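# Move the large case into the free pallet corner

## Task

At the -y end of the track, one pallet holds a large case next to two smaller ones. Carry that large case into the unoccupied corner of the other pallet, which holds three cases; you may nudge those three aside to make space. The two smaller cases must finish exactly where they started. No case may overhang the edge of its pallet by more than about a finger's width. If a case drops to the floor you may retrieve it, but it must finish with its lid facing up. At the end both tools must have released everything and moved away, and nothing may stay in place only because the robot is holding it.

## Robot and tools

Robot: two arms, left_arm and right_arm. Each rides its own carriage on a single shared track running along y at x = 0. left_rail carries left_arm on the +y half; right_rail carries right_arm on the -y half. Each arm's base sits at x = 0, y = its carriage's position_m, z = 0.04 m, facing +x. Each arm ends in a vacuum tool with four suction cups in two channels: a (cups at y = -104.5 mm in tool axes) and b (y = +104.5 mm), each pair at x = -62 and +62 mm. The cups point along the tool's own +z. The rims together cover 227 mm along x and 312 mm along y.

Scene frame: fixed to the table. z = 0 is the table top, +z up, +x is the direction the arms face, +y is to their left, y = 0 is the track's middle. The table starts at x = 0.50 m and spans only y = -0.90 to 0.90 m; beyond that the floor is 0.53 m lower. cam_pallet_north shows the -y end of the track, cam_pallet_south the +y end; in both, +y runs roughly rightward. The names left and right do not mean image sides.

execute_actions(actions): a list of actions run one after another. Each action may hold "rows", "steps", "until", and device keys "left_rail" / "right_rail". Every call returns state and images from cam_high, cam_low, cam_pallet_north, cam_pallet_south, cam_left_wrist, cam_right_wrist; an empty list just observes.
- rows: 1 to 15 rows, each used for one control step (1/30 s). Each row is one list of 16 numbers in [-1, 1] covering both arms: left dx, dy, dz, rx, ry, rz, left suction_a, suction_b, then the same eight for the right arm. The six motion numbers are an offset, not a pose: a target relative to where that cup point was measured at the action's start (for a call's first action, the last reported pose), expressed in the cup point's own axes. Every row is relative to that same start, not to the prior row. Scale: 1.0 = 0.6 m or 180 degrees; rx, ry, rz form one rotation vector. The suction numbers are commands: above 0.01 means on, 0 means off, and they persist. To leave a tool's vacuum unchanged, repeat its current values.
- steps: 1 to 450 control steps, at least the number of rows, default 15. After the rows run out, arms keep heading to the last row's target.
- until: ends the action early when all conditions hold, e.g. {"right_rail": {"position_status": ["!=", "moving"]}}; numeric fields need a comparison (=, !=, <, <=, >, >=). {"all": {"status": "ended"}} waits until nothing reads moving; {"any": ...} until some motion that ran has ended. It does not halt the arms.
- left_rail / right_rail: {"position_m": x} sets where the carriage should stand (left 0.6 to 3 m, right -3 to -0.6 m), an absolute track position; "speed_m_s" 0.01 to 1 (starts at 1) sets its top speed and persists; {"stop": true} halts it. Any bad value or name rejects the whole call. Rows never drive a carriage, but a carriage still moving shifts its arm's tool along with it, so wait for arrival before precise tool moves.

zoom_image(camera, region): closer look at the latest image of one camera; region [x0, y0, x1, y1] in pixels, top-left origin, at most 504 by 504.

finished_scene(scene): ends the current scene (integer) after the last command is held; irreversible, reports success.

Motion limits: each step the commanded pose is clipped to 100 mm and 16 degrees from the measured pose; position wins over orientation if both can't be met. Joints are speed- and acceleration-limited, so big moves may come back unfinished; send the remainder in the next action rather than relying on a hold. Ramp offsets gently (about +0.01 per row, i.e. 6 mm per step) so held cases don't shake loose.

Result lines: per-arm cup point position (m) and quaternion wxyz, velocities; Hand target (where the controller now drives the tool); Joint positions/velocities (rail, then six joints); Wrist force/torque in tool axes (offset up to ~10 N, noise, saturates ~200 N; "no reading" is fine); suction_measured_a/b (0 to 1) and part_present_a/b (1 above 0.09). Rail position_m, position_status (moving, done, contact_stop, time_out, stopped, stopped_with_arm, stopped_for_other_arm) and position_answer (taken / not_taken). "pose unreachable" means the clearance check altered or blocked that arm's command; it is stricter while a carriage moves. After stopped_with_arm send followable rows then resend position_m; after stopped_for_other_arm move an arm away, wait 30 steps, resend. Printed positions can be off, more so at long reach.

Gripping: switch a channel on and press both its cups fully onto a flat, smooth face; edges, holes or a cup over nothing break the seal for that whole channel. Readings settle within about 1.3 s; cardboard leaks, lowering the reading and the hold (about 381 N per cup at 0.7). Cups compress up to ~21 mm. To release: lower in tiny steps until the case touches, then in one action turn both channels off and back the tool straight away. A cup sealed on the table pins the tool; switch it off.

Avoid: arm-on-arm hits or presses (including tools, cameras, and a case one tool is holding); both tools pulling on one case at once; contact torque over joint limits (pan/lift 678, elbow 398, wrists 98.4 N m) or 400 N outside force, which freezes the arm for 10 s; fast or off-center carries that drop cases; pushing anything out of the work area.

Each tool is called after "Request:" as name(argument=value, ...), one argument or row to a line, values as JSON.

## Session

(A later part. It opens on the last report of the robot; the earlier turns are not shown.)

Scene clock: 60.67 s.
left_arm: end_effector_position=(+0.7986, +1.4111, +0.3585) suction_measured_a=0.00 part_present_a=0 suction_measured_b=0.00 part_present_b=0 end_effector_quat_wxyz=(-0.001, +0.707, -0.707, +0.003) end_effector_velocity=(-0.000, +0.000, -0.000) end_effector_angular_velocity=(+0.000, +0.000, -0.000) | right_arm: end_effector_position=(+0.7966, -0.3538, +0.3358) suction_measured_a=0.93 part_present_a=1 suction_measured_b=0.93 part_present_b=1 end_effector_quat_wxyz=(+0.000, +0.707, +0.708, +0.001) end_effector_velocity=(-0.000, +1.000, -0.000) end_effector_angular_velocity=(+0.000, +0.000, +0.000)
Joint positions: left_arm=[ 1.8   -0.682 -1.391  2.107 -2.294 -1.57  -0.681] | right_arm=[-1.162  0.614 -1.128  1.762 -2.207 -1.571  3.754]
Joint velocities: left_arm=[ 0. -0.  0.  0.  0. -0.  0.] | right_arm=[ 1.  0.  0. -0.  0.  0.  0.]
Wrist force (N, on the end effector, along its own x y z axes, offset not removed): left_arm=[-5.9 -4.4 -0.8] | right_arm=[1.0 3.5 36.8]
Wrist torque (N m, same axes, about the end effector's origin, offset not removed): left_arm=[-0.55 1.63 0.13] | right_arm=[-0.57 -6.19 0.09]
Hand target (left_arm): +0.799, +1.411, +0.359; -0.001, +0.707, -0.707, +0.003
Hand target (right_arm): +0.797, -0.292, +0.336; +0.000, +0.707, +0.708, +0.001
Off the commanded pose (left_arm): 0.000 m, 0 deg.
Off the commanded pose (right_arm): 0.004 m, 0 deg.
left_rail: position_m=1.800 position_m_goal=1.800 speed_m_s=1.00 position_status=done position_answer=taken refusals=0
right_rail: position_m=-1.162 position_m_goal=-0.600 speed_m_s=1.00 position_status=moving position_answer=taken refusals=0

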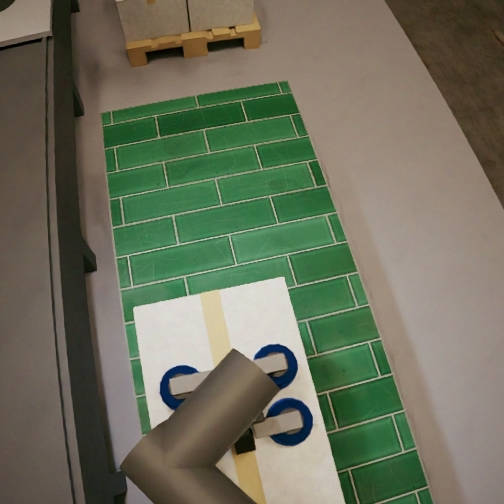

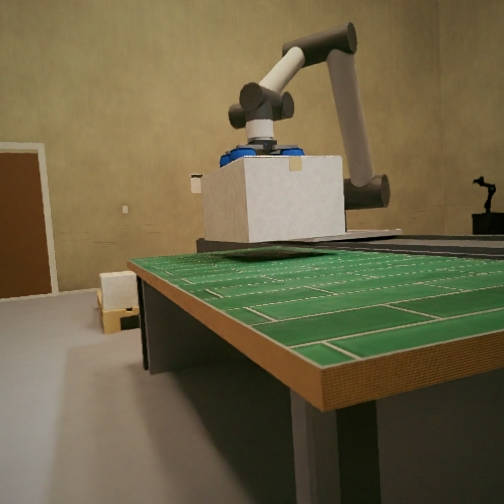

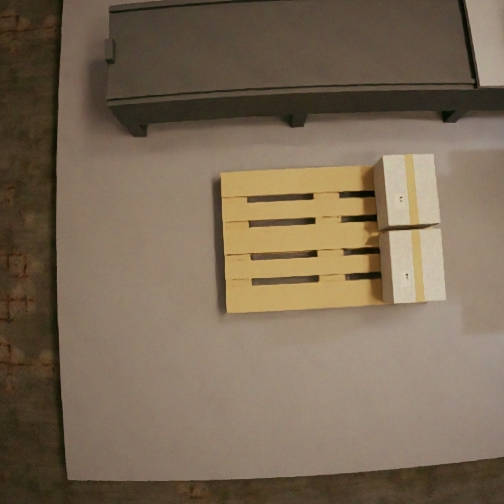

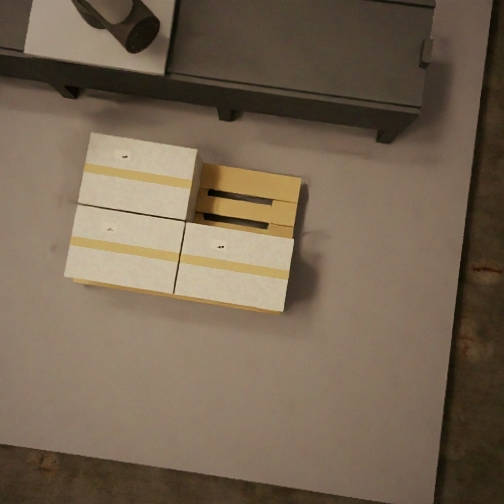

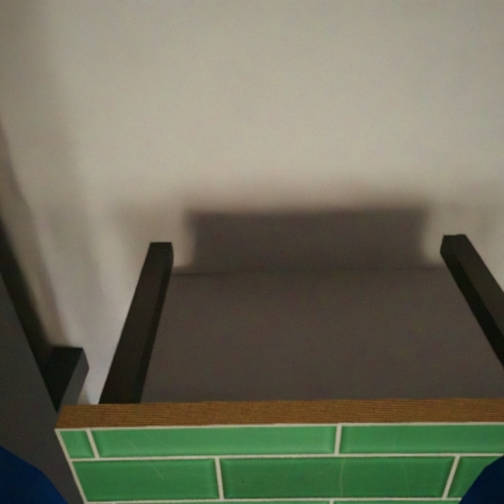

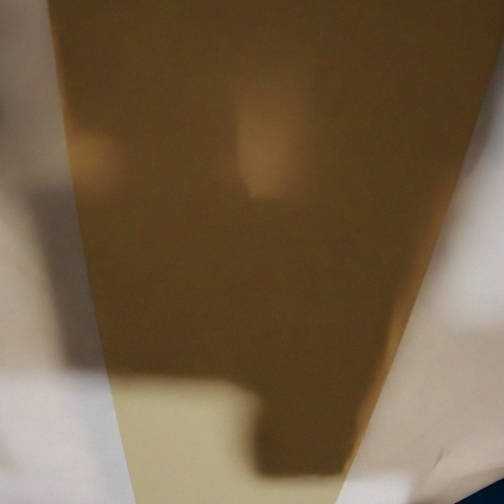

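Request:
execute_actions(
  actions=[],
)

Scene clock: 61.60 s.
left_arm: end_effector_position=(+0.7986, +1.4111, +0.3586) suction_measured_a=0.00 part_present_a=0 suction_measured_b=0.00 part_present_b=0 end_effector_quat_wxyz=(-0.001, +0.707, -0.707, +0.003) end_effector_velocity=(-0.000, +0.000, +0.000) end_effector_angular_velocity=(-0.000, -0.000, +0.000) | right_arm: end_effector_position=(+0.7966, +0.2081, +0.3358) suction_measured_a=0.93 part_present_a=1 suction_measured_b=0.93 part_present_b=1 end_effector_quat_wxyz=(+0.000, +0.706, +0.708, +0.001) end_effector_velocity=(+0.000, -0.000, -0.000) end_effector_angular_velocity=(-0.000, -0.000, -0.000)
Joint positions: left_arm=[ 1.8   -0.682 -1.391  2.107 -2.294 -1.57  -0.681] | right_arm=[-0.6    0.615 -1.128  1.762 -2.207 -1.571  3.754]
Joint velocities: left_arm=[ 0.  0. -0.  0. -0.  0.  0.] | right_arm=[ 0. -0.  0. -0. -0. -0.  0.]
Wrist force (N, on the end effector, along its own x y z axes, offset not removed): left_arm=[-4.4 -3.3 -3.6] | right_arm=[7.0 -1.2 36.4]
Wrist torque (N m, same axes, about the end effector's origin, offset not removed): left_arm=[-0.43 1.45 0.25] | right_arm=[0.37 -6.18 -0.41]
Hand target (left_arm): +0.799, +1.411, +0.359; -0.001, +0.707, -0.707, +0.003
Hand target (right_arm): +0.797, +0.208, +0.336; +0.000, +0.707, +0.708, +0.001
Off the commanded pose (left_arm): 0.000 m, 0 deg.
Off the commanded pose (right_arm): 0.004 m, 0 deg.
left_rail: position_m=1.800 position_m_goal=1.800 speed_m_s=1.00 position_status=done position_answer=taken refusals=0
right_rail: position_m=-0.600 position_m_goal=-0.600 speed_m_s=1.00 position_status=done position_answer=taken refusals=0

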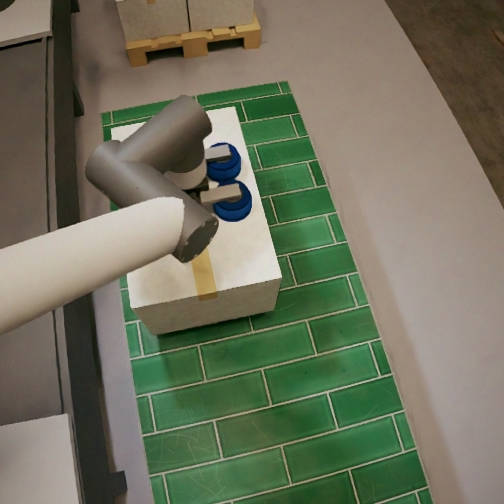

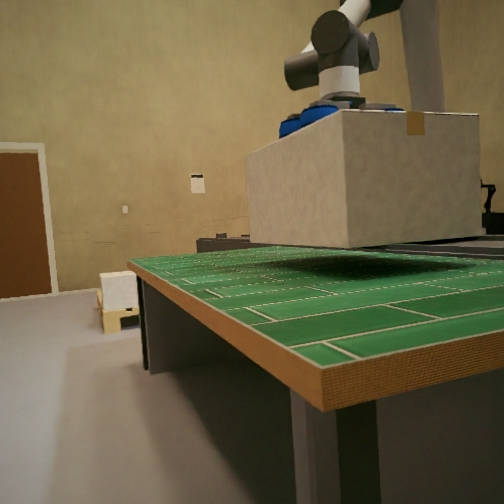

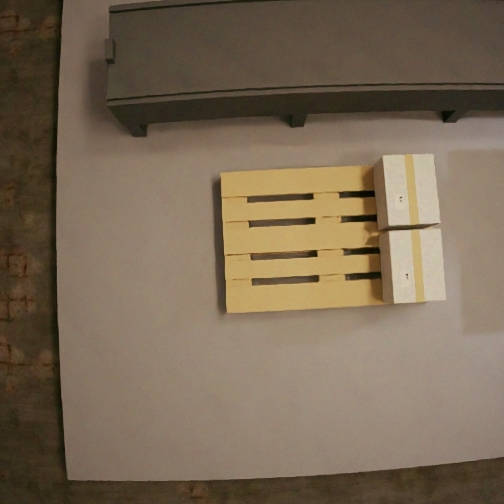

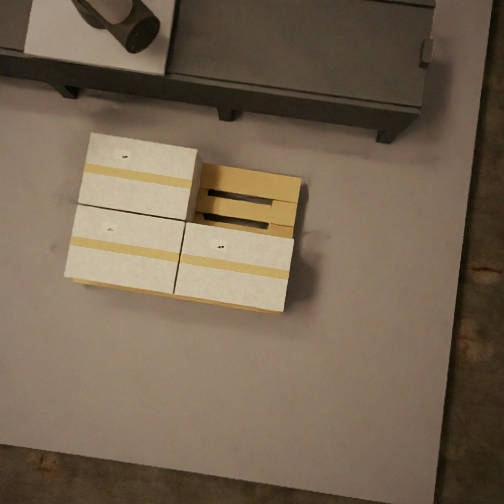

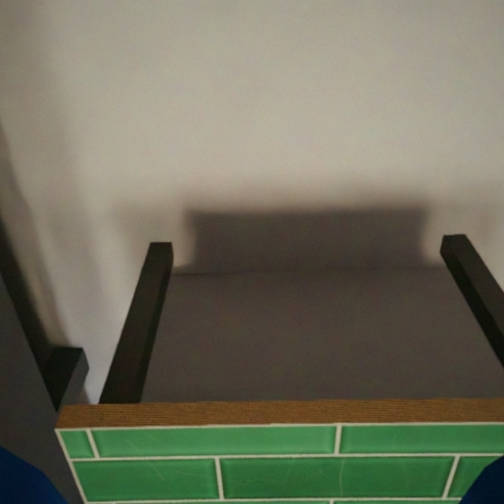

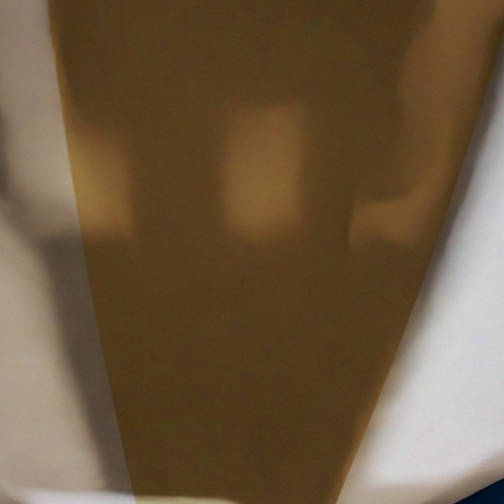

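Request:
execute_actions(
  actions=[
    {"rows": [[0,0,0,0,0,0,0,0, 0,0,0.012,0,0,0,1,1],[0,0,0,0,0,0,0,0, 0,0,0.03,0,0,0,1,1],[0,0,0,0,0,0,0,0, 0,0,0.05,0,0,0,1,1],[0,0,0,0,0,0,0,0, 0,0,0.075,0,0,0,1,1]], "steps": 4},
  ],
)

Scene clock: 62.23 s.
left_arm: end_effector_position=(+0.7986, +1.4111, +0.3586) suction_measured_a=0.00 part_present_a=0 suction_measured_b=0.00 part_present_b=0 end_effector_quat_wxyz=(-0.001, +0.707, -0.707, +0.003) end_effector_velocity=(-0.000, -0.000, -0.000) end_effector_angular_velocity=(-0.000, +0.000, +0.000) | right_arm: end_effector_position=(+0.7967, +0.2082, +0.3282) suction_measured_a=0.93 part_present_a=1 suction_measured_b=0.93 part_present_b=1 end_effector_quat_wxyz=(+0.000, +0.707, +0.708, +0.002) end_effector_velocity=(-0.003, -0.002, -0.172) end_effector_angular_velocity=(-0.003, +0.005, +0.000)
Joint positions: left_arm=[ 1.8   -0.682 -1.391  2.107 -2.294 -1.57  -0.681] | right_arm=[-0.6    0.614 -1.123  1.766 -2.217 -1.571  3.754]
Joint velocities: left_arm=[ 0. -0.  0. -0. -0. -0. -0.] | right_arm=[ 0.     0.     0.12   0.097 -0.211 -0.    -0.   ]
Wrist force (N, on the end effector, along its own x y z axes, offset not removed): left_arm=[-7.8 -4.8 -2.4] | right_arm=[1.0 15.0 -5.5]
Wrist torque (N m, same axes, about the end effector's origin, offset not removed): left_arm=[-0.62 1.74 0.08] | right_arm=[-1.58 -1.95 0.47]
Hand target (left_arm): +0.799, +1.411, +0.359; -0.001, +0.707, -0.707, +0.003
Hand target (right_arm): +0.795, +0.207, +0.292; +0.000, +0.706, +0.708, +0.001
Off the commanded pose (left_arm): 0.000 m, 0 deg.
Off the commanded pose (right_arm): 0.037 m, 0 deg.
left_rail: position_m=1.800 position_m_goal=1.800 speed_m_s=1.00 position_status=done position_answer=taken refusals=0
right_rail: position_m=-0.600 position_m_goal=-0.600 speed_m_s=1.00 position_status=done position_answer=taken refusals=0

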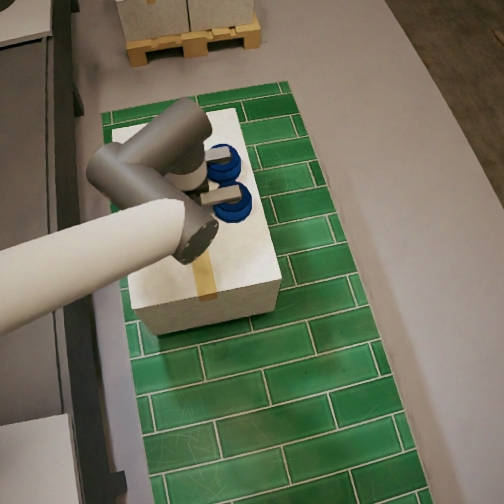

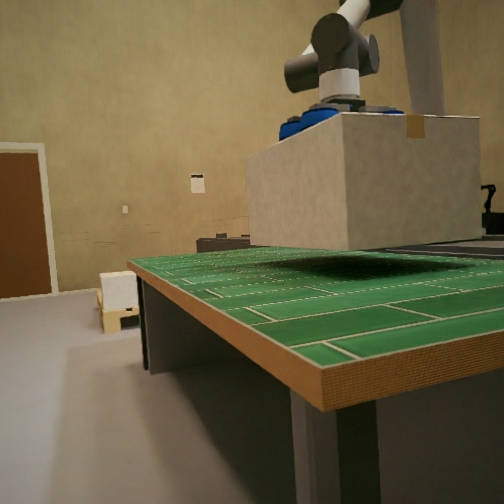

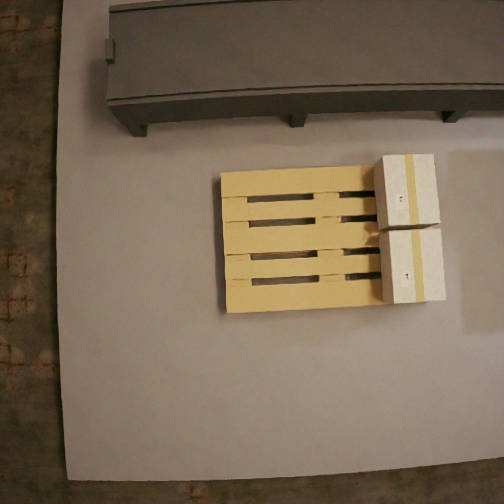

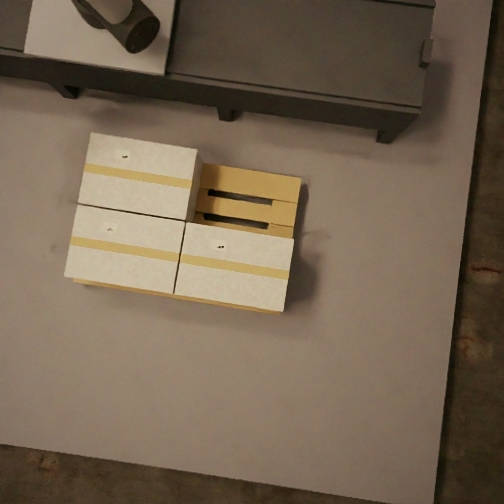

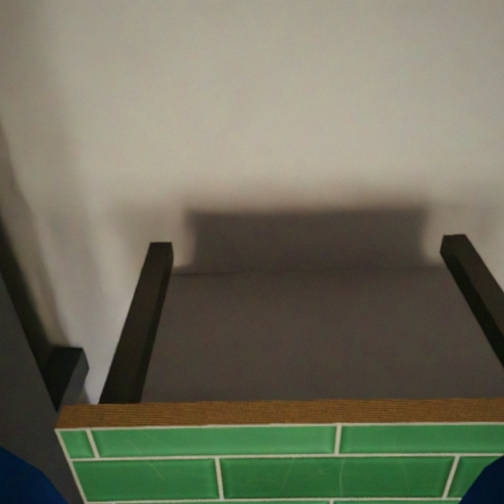

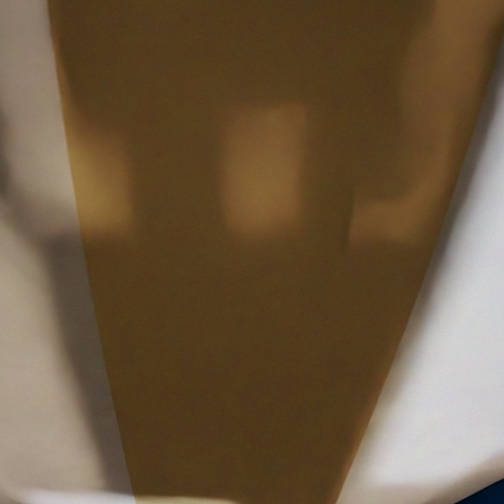

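Request:
execute_actions(
  actions=[],
)

Scene clock: 62.40 s.
left_arm: end_effector_position=(+0.7986, +1.4111, +0.3586) suction_measured_a=0.00 part_present_a=0 suction_measured_b=0.00 part_present_b=0 end_effector_quat_wxyz=(-0.001, +0.707, -0.707, +0.003) end_effector_velocity=(-0.000, +0.000, -0.000) end_effector_angular_velocity=(+0.000, +0.000, -0.000) | right_arm: end_effector_position=(+0.7955, +0.2072, +0.2982) suction_measured_a=0.93 part_present_a=1 suction_measured_b=0.93 part_present_b=1 end_effector_quat_wxyz=(+0.000, +0.707, +0.708, +0.000) end_effector_velocity=(+0.002, +0.001, -0.074) end_effector_angular_velocity=(+0.008, -0.011, -0.000)
Joint positions: left_arm=[ 1.8   -0.682 -1.391  2.107 -2.294 -1.57  -0.681] | right_arm=[-0.6    0.614 -1.102  1.783 -2.252 -1.571  3.754]
Joint velocities: left_arm=[ 0.  0. -0.  0. -0. -0.  0.] | right_arm=[ 0.    -0.     0.055  0.04  -0.109 -0.     0.   ]
Wrist force (N, on the end effector, along its own x y z axes, offset not removed): left_arm=[-8.0 -1.9 -3.3] | right_arm=[0.2 -2.9 57.2]
Wrist torque (N m, same axes, about the end effector's origin, offset not removed): left_arm=[-0.36 1.89 0.17] | right_arm=[-1.83 -6.33 0.42]
Hand target (left_arm): +0.799, +1.411, +0.359; -0.001, +0.707, -0.707, +0.003
Hand target (right_arm): +0.795, +0.207, +0.292; +0.000, +0.706, +0.708, +0.001
Off the commanded pose (left_arm): 0.000 m, 0 deg.
Off the commanded pose (right_arm): 0.008 m, 0 deg.
left_rail: position_m=1.800 position_m_goal=1.800 speed_m_s=1.00 position_status=done position_answer=taken refusals=0
right_rail: position_m=-0.600 position_m_goal=-0.600 speed_m_s=1.00 position_status=done position_answer=taken refusals=0

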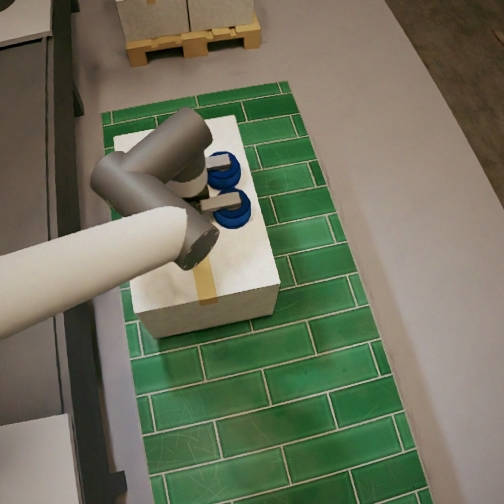

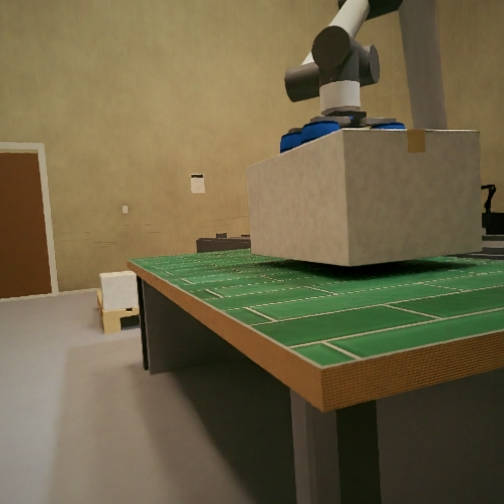

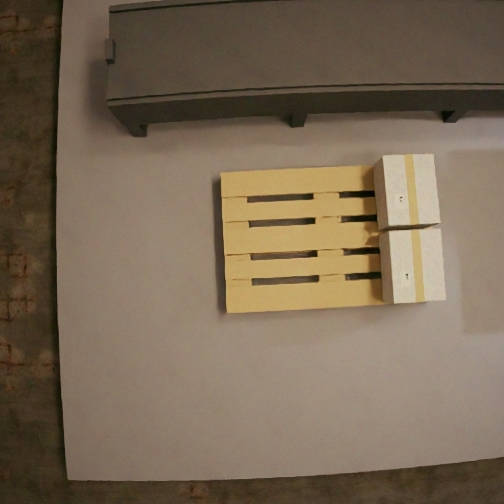

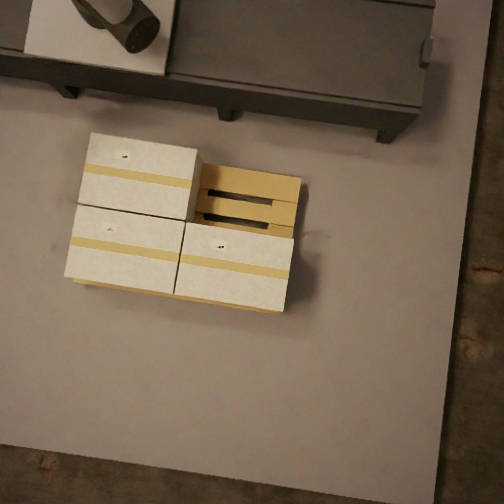

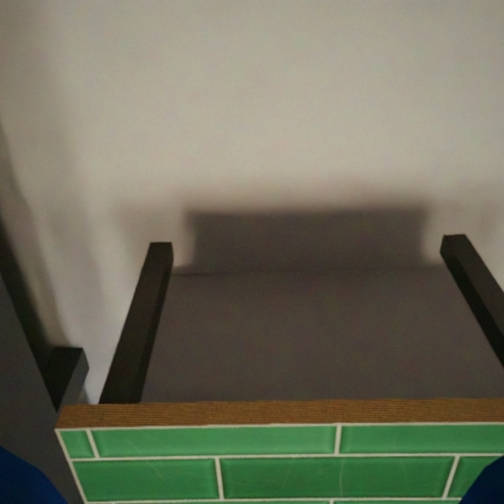

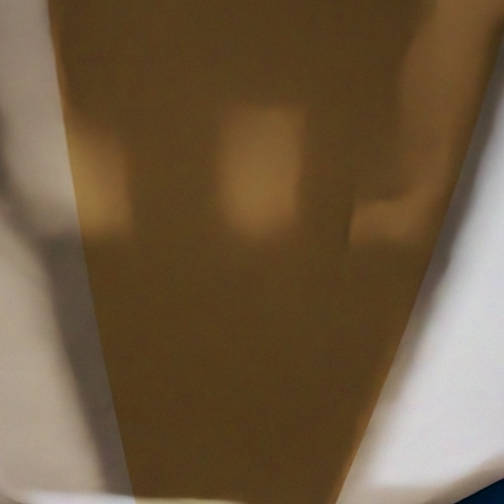

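Request:
execute_actions(
  actions=[],
)

Scene clock: 62.57 s.
left_arm: end_effector_position=(+0.7986, +1.4111, +0.3586) suction_measured_a=0.00 part_present_a=0 suction_measured_b=0.00 part_present_b=0 end_effector_quat_wxyz=(-0.001, +0.707, -0.707, +0.003) end_effector_velocity=(+0.000, -0.000, -0.000) end_effector_angular_velocity=(+0.000, +0.000, -0.000) | right_arm: end_effector_position=(+0.7956, +0.2072, +0.2928) suction_measured_a=0.93 part_present_a=1 suction_measured_b=0.93 part_present_b=1 end_effector_quat_wxyz=(+0.000, +0.707, +0.708, +0.001) end_effector_velocity=(+0.000, +0.000, -0.010) end_effector_angular_velocity=(+0.001, -0.002, -0.000)
Joint positions: left_arm=[ 1.8   -0.682 -1.391  2.107 -2.294 -1.57  -0.681] | right_arm=[-0.6    0.614 -1.098  1.786 -2.26  -1.571  3.754]
Joint velocities: left_arm=[ 0. -0.  0. -0.  0. -0. -0.] | right_arm=[ 0.     0.     0.008  0.006 -0.016 -0.001  0.   ]
Wrist force (N, on the end effector, along its own x y z axes, offset not removed): left_arm=[-5.6 0.3 0.2] | right_arm=[1.2 5.1 35.5]
Wrist torque (N m, same axes, about the end effector's origin, offset not removed): left_arm=[0.01 1.49 0.11] | right_arm=[-0.79 -6.34 0.07]
Hand target (left_arm): +0.799, +1.411, +0.359; -0.001, +0.707, -0.707, +0.003
Hand target (right_arm): +0.795, +0.207, +0.292; +0.000, +0.706, +0.708, +0.001
Off the commanded pose (left_arm): 0.000 m, 0 deg.
Off the commanded pose (right_arm): 0.002 m, 0 deg.
left_rail: position_m=1.800 position_m_goal=1.800 speed_m_s=1.00 position_status=done position_answer=taken refusals=0
right_rail: position_m=-0.600 position_m_goal=-0.600 speed_m_s=1.00 position_status=done position_answer=taken refusals=0

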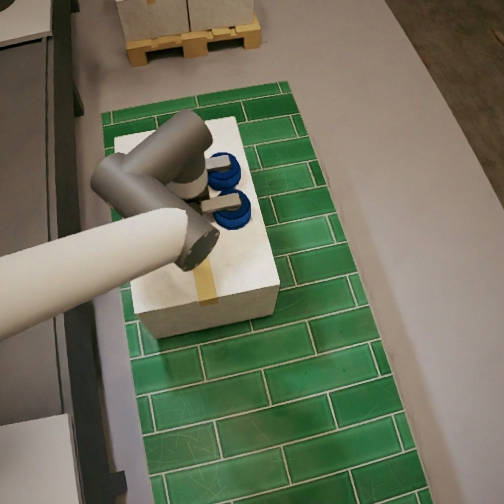

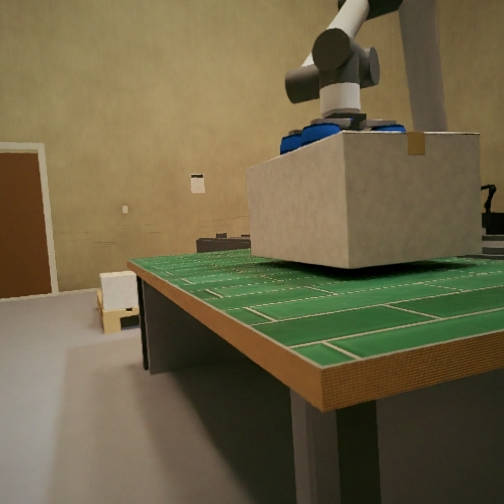

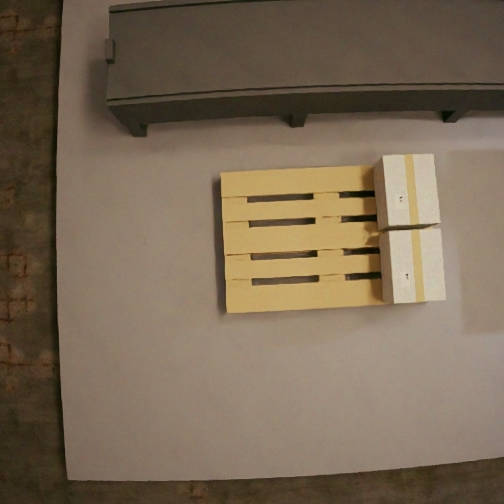

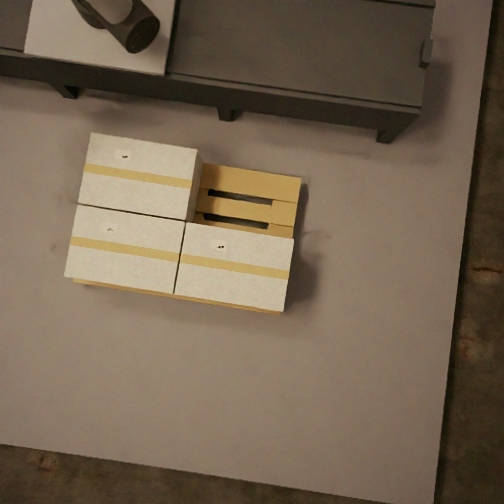

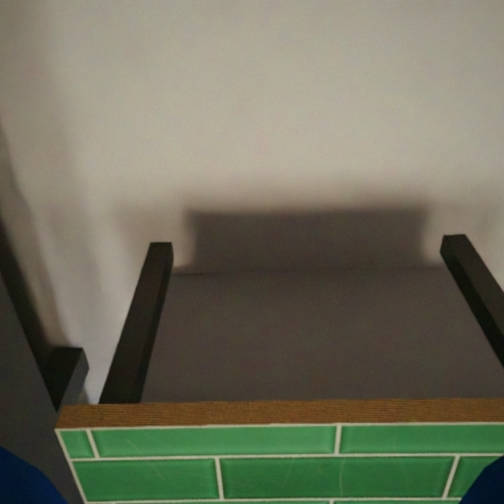

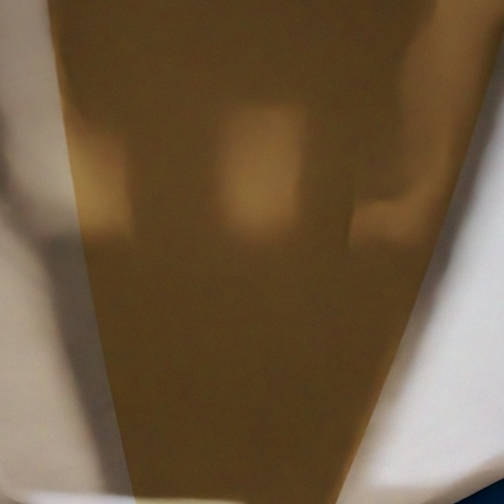

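Request:
execute_actions(
  actions=[
    {"rows": [[0,0,0,0,0,0,0,0, 0,0,0.025,0,0,0,1,1]], "steps": 1},
  ],
)

Request:
zoom_image(
  camera="cam_low",
  region=[230, 200, 504, 300],
)

Request:
execute_actions(
  actions=[],
)

Scene clock: 62.83 s.
left_arm: end_effector_position=(+0.7986, +1.4111, +0.3586) suction_measured_a=0.00 part_present_a=0 suction_measured_b=0.00 part_present_b=0 end_effector_quat_wxyz=(-0.001, +0.707, -0.707, +0.003) end_effector_velocity=(-0.000, +0.000, +0.000) end_effector_angular_velocity=(-0.000, -0.000, +0.000) | right_arm: end_effector_position=(+0.7956, +0.2072, +0.2918) suction_measured_a=0.93 part_present_a=1 suction_measured_b=0.93 part_present_b=1 end_effector_quat_wxyz=(+0.000, +0.707, +0.708, +0.001) end_effector_velocity=(-0.000, -0.000, -0.001) end_effector_angular_velocity=(-0.000, +0.000, -0.000)
Joint positions: left_arm=[ 1.8   -0.682 -1.391  2.107 -2.294 -1.57  -0.681] | right_arm=[-0.6    0.614 -1.097  1.786 -2.262 -1.571  3.754]
Joint velocities: left_arm=[ 0.  0. -0.  0. -0. -0. -0.] | right_arm=[ 0.    -0.     0.001  0.001 -0.001 -0.    -0.   ]
Wrist force (N, on the end effector, along its own x y z axes, offset not removed): left_arm=[-6.2 -0.9 0.7] | right_arm=[-5.9 4.1 39.7]
Wrist torque (N m, same axes, about the end effector's origin, offset not removed): left_arm=[-0.22 1.53 0.07] | right_arm=[-0.77 -5.45 -0.18]
Hand target (left_arm): +0.799, +1.411, +0.359; -0.001, +0.707, -0.707, +0.003
Hand target (right_arm): +0.795, +0.207, +0.278; +0.000, +0.707, +0.708, +0.001
Off the commanded pose (left_arm): 0.000 m, 0 deg.
Off the commanded pose (right_arm): 0.014 m, 0 deg.
left_rail: position_m=1.800 position_m_goal=1.800 speed_m_s=1.00 position_status=done position_answer=taken refusals=0
right_rail: position_m=-0.600 position_m_goal=-0.600 speed_m_s=1.00 position_status=done position_answer=taken refusals=0

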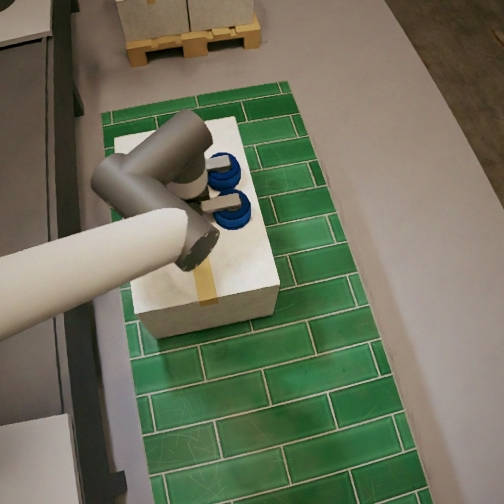

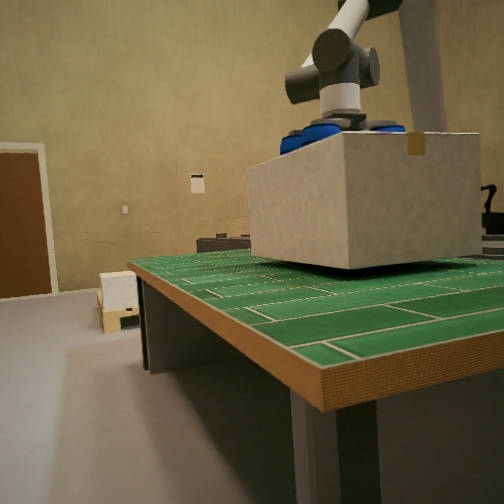

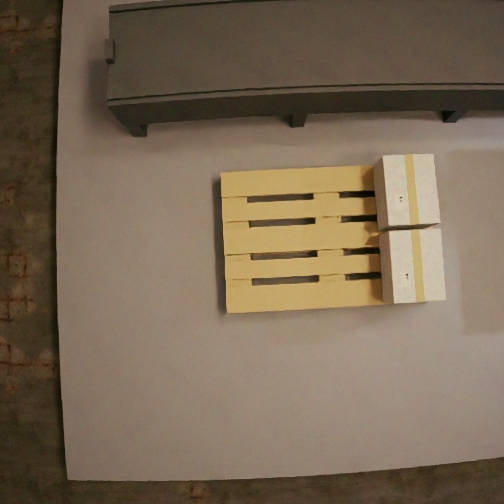

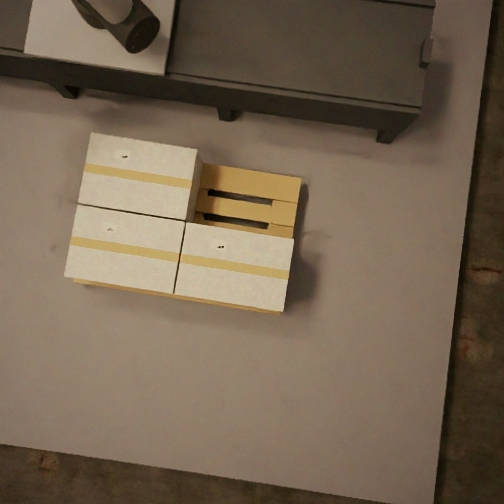

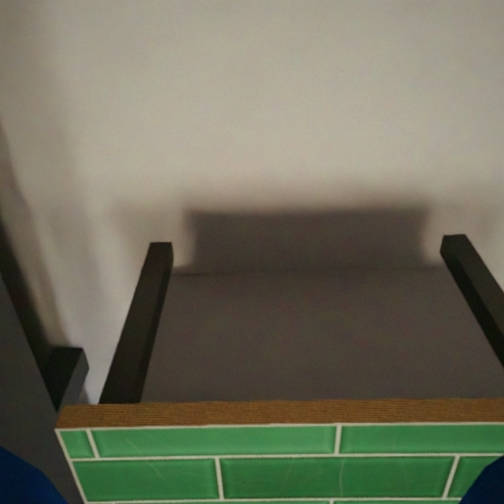

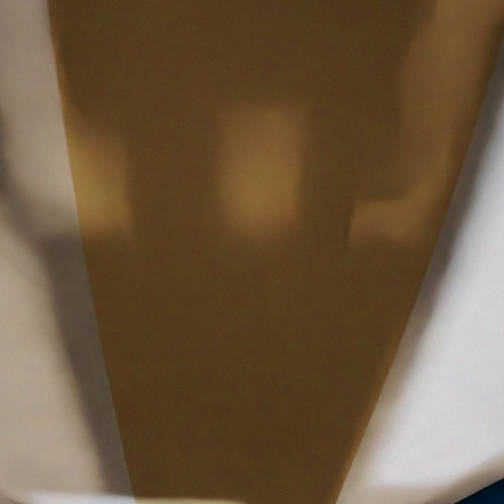

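Region (230, 200, 504, 300) of cam_low's 504x504 image, scaled by 1.839, with more detail than that image has; it fills the top 184 rows of this view, and the rest is white.

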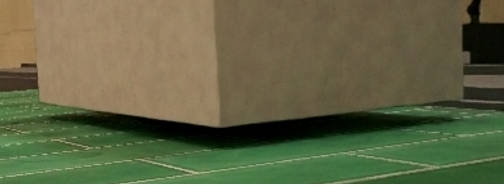

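Scene clock: 62.83 s.
left_arm: end_effector_position=(+0.7986, +1.4111, +0.3586) suction_measured_a=0.00 part_present_a=0 suction_measured_b=0.00 part_present_b=0 end_effector_quat_wxyz=(-0.001, +0.707, -0.707, +0.003) end_effector_velocity=(-0.000, +0.000, +0.000) end_effector_angular_velocity=(-0.000, -0.000, +0.000) | right_arm: end_effector_position=(+0.7956, +0.2072, +0.2918) suction_measured_a=0.93 part_present_a=1 suction_measured_b=0.93 part_present_b=1 end_effector_quat_wxyz=(+0.000, +0.707, +0.708, +0.001) end_effector_velocity=(-0.000, -0.000, -0.001) end_effector_angular_velocity=(-0.000, +0.000, -0.000)
Joint positions: left_arm=[ 1.8   -0.682 -1.391  2.107 -2.294 -1.57  -0.681] | right_arm=[-0.6    0.614 -1.097  1.786 -2.262 -1.571  3.754]
Joint velocities: left_arm=[ 0.  0. -0.  0. -0. -0. -0.] | right_arm=[ 0.    -0.     0.001  0.001 -0.001 -0.    -0.   ]
Wrist force (N, on the end effector, along its own x y z axes, offset not removed): left_arm=[-6.2 -0.9 0.7] | right_arm=[-5.9 4.1 39.7]
Wrist torque (N m, same axes, about the end effector's origin, offset not removed): left_arm=[-0.22 1.53 0.07] | right_arm=[-0.77 -5.45 -0.18]
Hand target (left_arm): +0.799, +1.411, +0.359; -0.001, +0.707, -0.707, +0.003
Hand target (right_arm): +0.795, +0.207, +0.278; +0.000, +0.707, +0.708, +0.001
Off the commanded pose (left_arm): 0.000 m, 0 deg.
Off the commanded pose (right_arm): 0.014 m, 0 deg.
left_rail: position_m=1.800 position_m_goal=1.800 speed_m_s=1.00 position_status=done position_answer=taken refusals=0
right_rail: position_m=-0.600 position_m_goal=-0.600 speed_m_s=1.00 position_status=done position_answer=taken refusals=0

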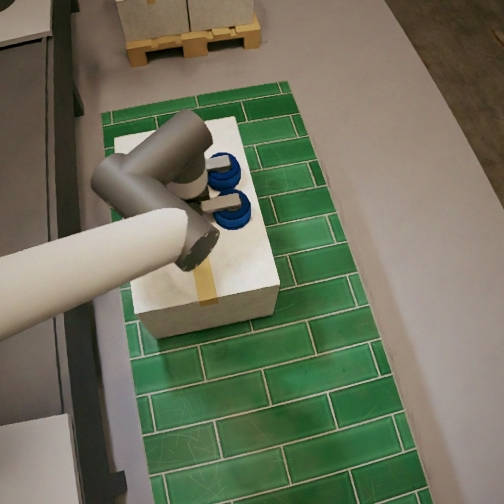

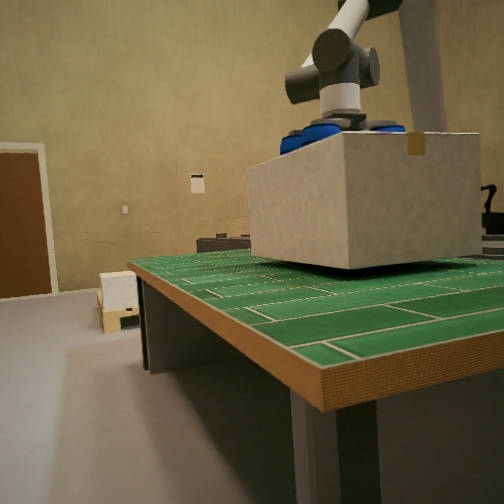

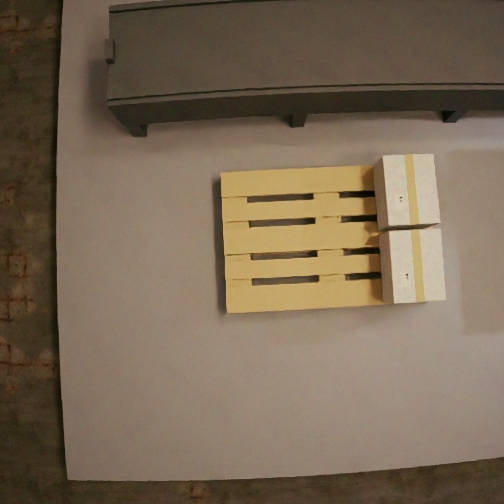

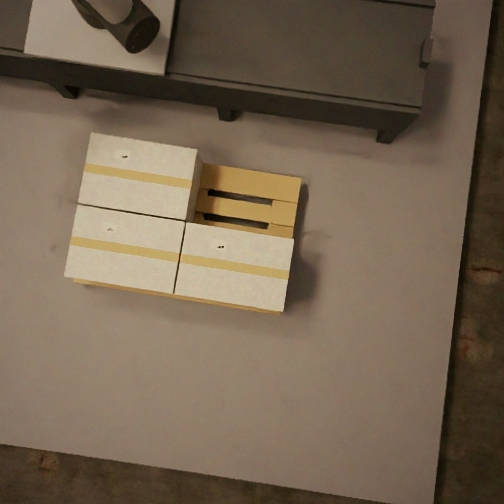

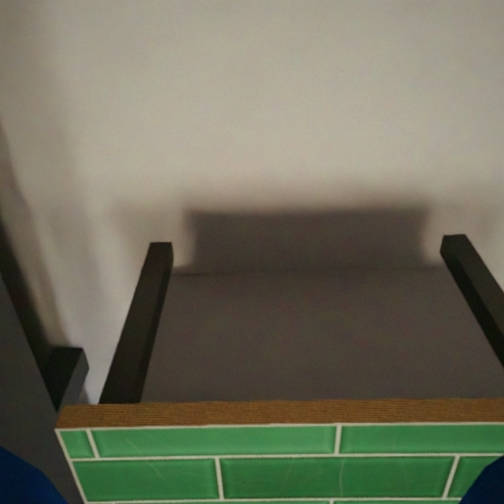

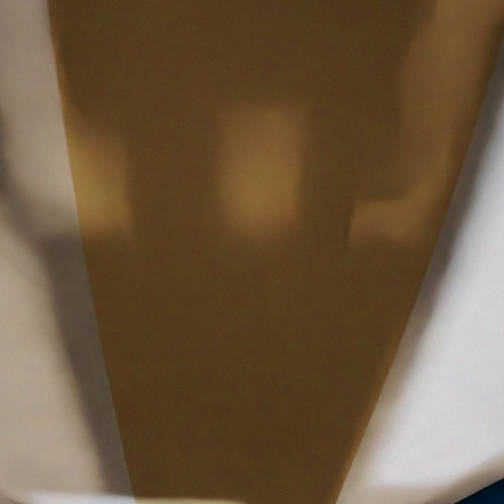

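Request:
execute_actions(
  actions=[],
)

Scene clock: 62.97 s.
left_arm: end_effector_position=(+0.7986, +1.4111, +0.3586) suction_measured_a=0.00 part_present_a=0 suction_measured_b=0.00 part_present_b=0 end_effector_quat_wxyz=(-0.001, +0.707, -0.707, +0.003) end_effector_velocity=(-0.000, +0.000, -0.000) end_effector_angular_velocity=(+0.000, +0.000, -0.000) | right_arm: end_effector_position=(+0.7953, +0.2070, +0.2824) suction_measured_a=0.93 part_present_a=1 suction_measured_b=0.93 part_present_b=1 end_effector_quat_wxyz=(+0.000, +0.707, +0.708, +0.000) end_effector_velocity=(-0.004, -0.003, -0.060) end_effector_angular_velocity=(-0.008, +0.011, -0.000)
Joint positions: left_arm=[ 1.8   -0.682 -1.391  2.107 -2.294 -1.57  -0.681] | right_arm=[-0.6    0.614 -1.09   1.791 -2.273 -1.571  3.754]
Joint velocities: left_arm=[0. 0. 0. 0. 0. 0. 0.] | right_arm=[ 0.     0.     0.043  0.03  -0.059  0.     0.   ]
Wrist force (N, on the end effector, along its own x y z axes, offset not removed): left_arm=[-3.8 -2.6 0.0] | right_arm=[-17.5 -13.6 57.6]
Wrist torque (N m, same axes, about the end effector's origin, offset not removed): left_arm=[-0.42 1.18 0.18] | right_arm=[0.92 -10.08 -0.57]
Hand target (left_arm): +0.799, +1.411, +0.359; -0.001, +0.707, -0.707, +0.003
Hand target (right_arm): +0.795, +0.207, +0.278; +0.000, +0.707, +0.708, +0.001
Off the commanded pose (left_arm): 0.000 m, 0 deg.
Off the commanded pose (right_arm): 0.005 m, 0 deg.
left_rail: position_m=1.800 position_m_goal=1.800 speed_m_s=1.00 position_status=done position_answer=taken refusals=0
right_rail: position_m=-0.600 position_m_goal=-0.600 speed_m_s=1.00 position_status=done position_answer=taken refusals=0

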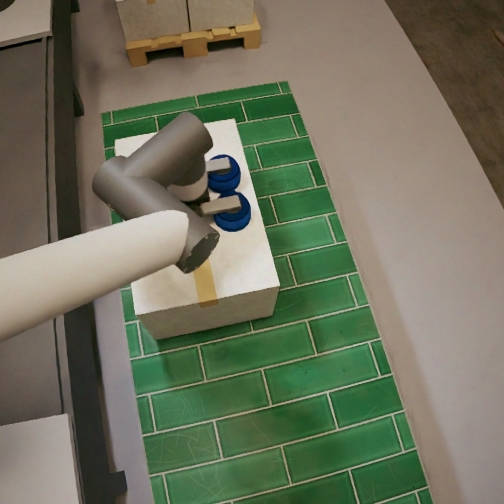

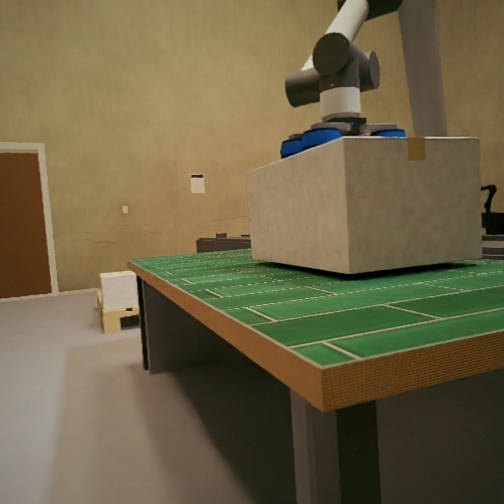

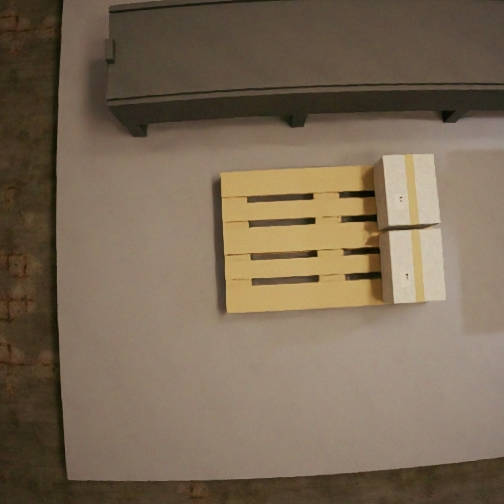

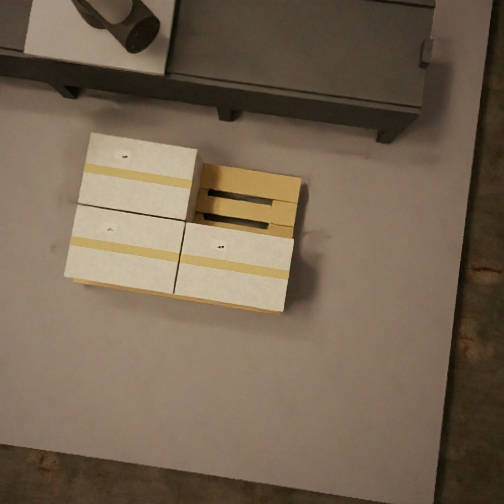

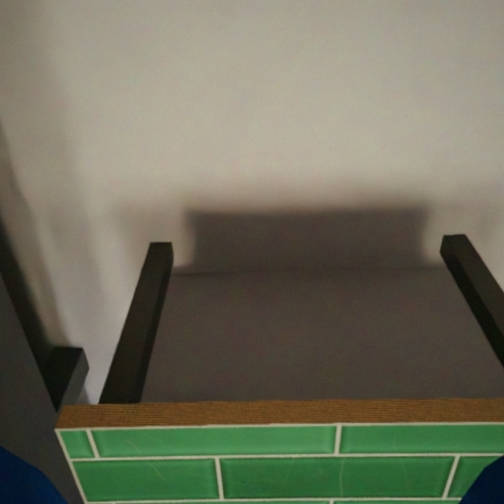

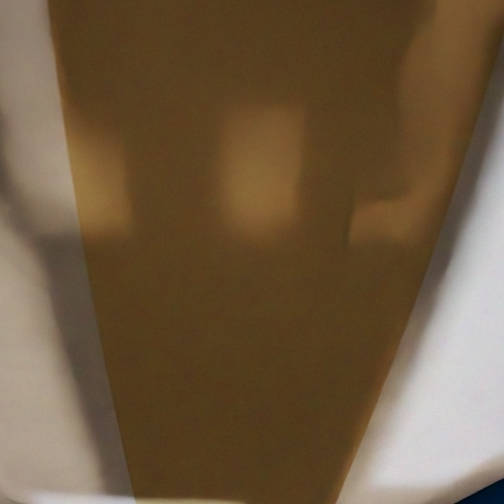

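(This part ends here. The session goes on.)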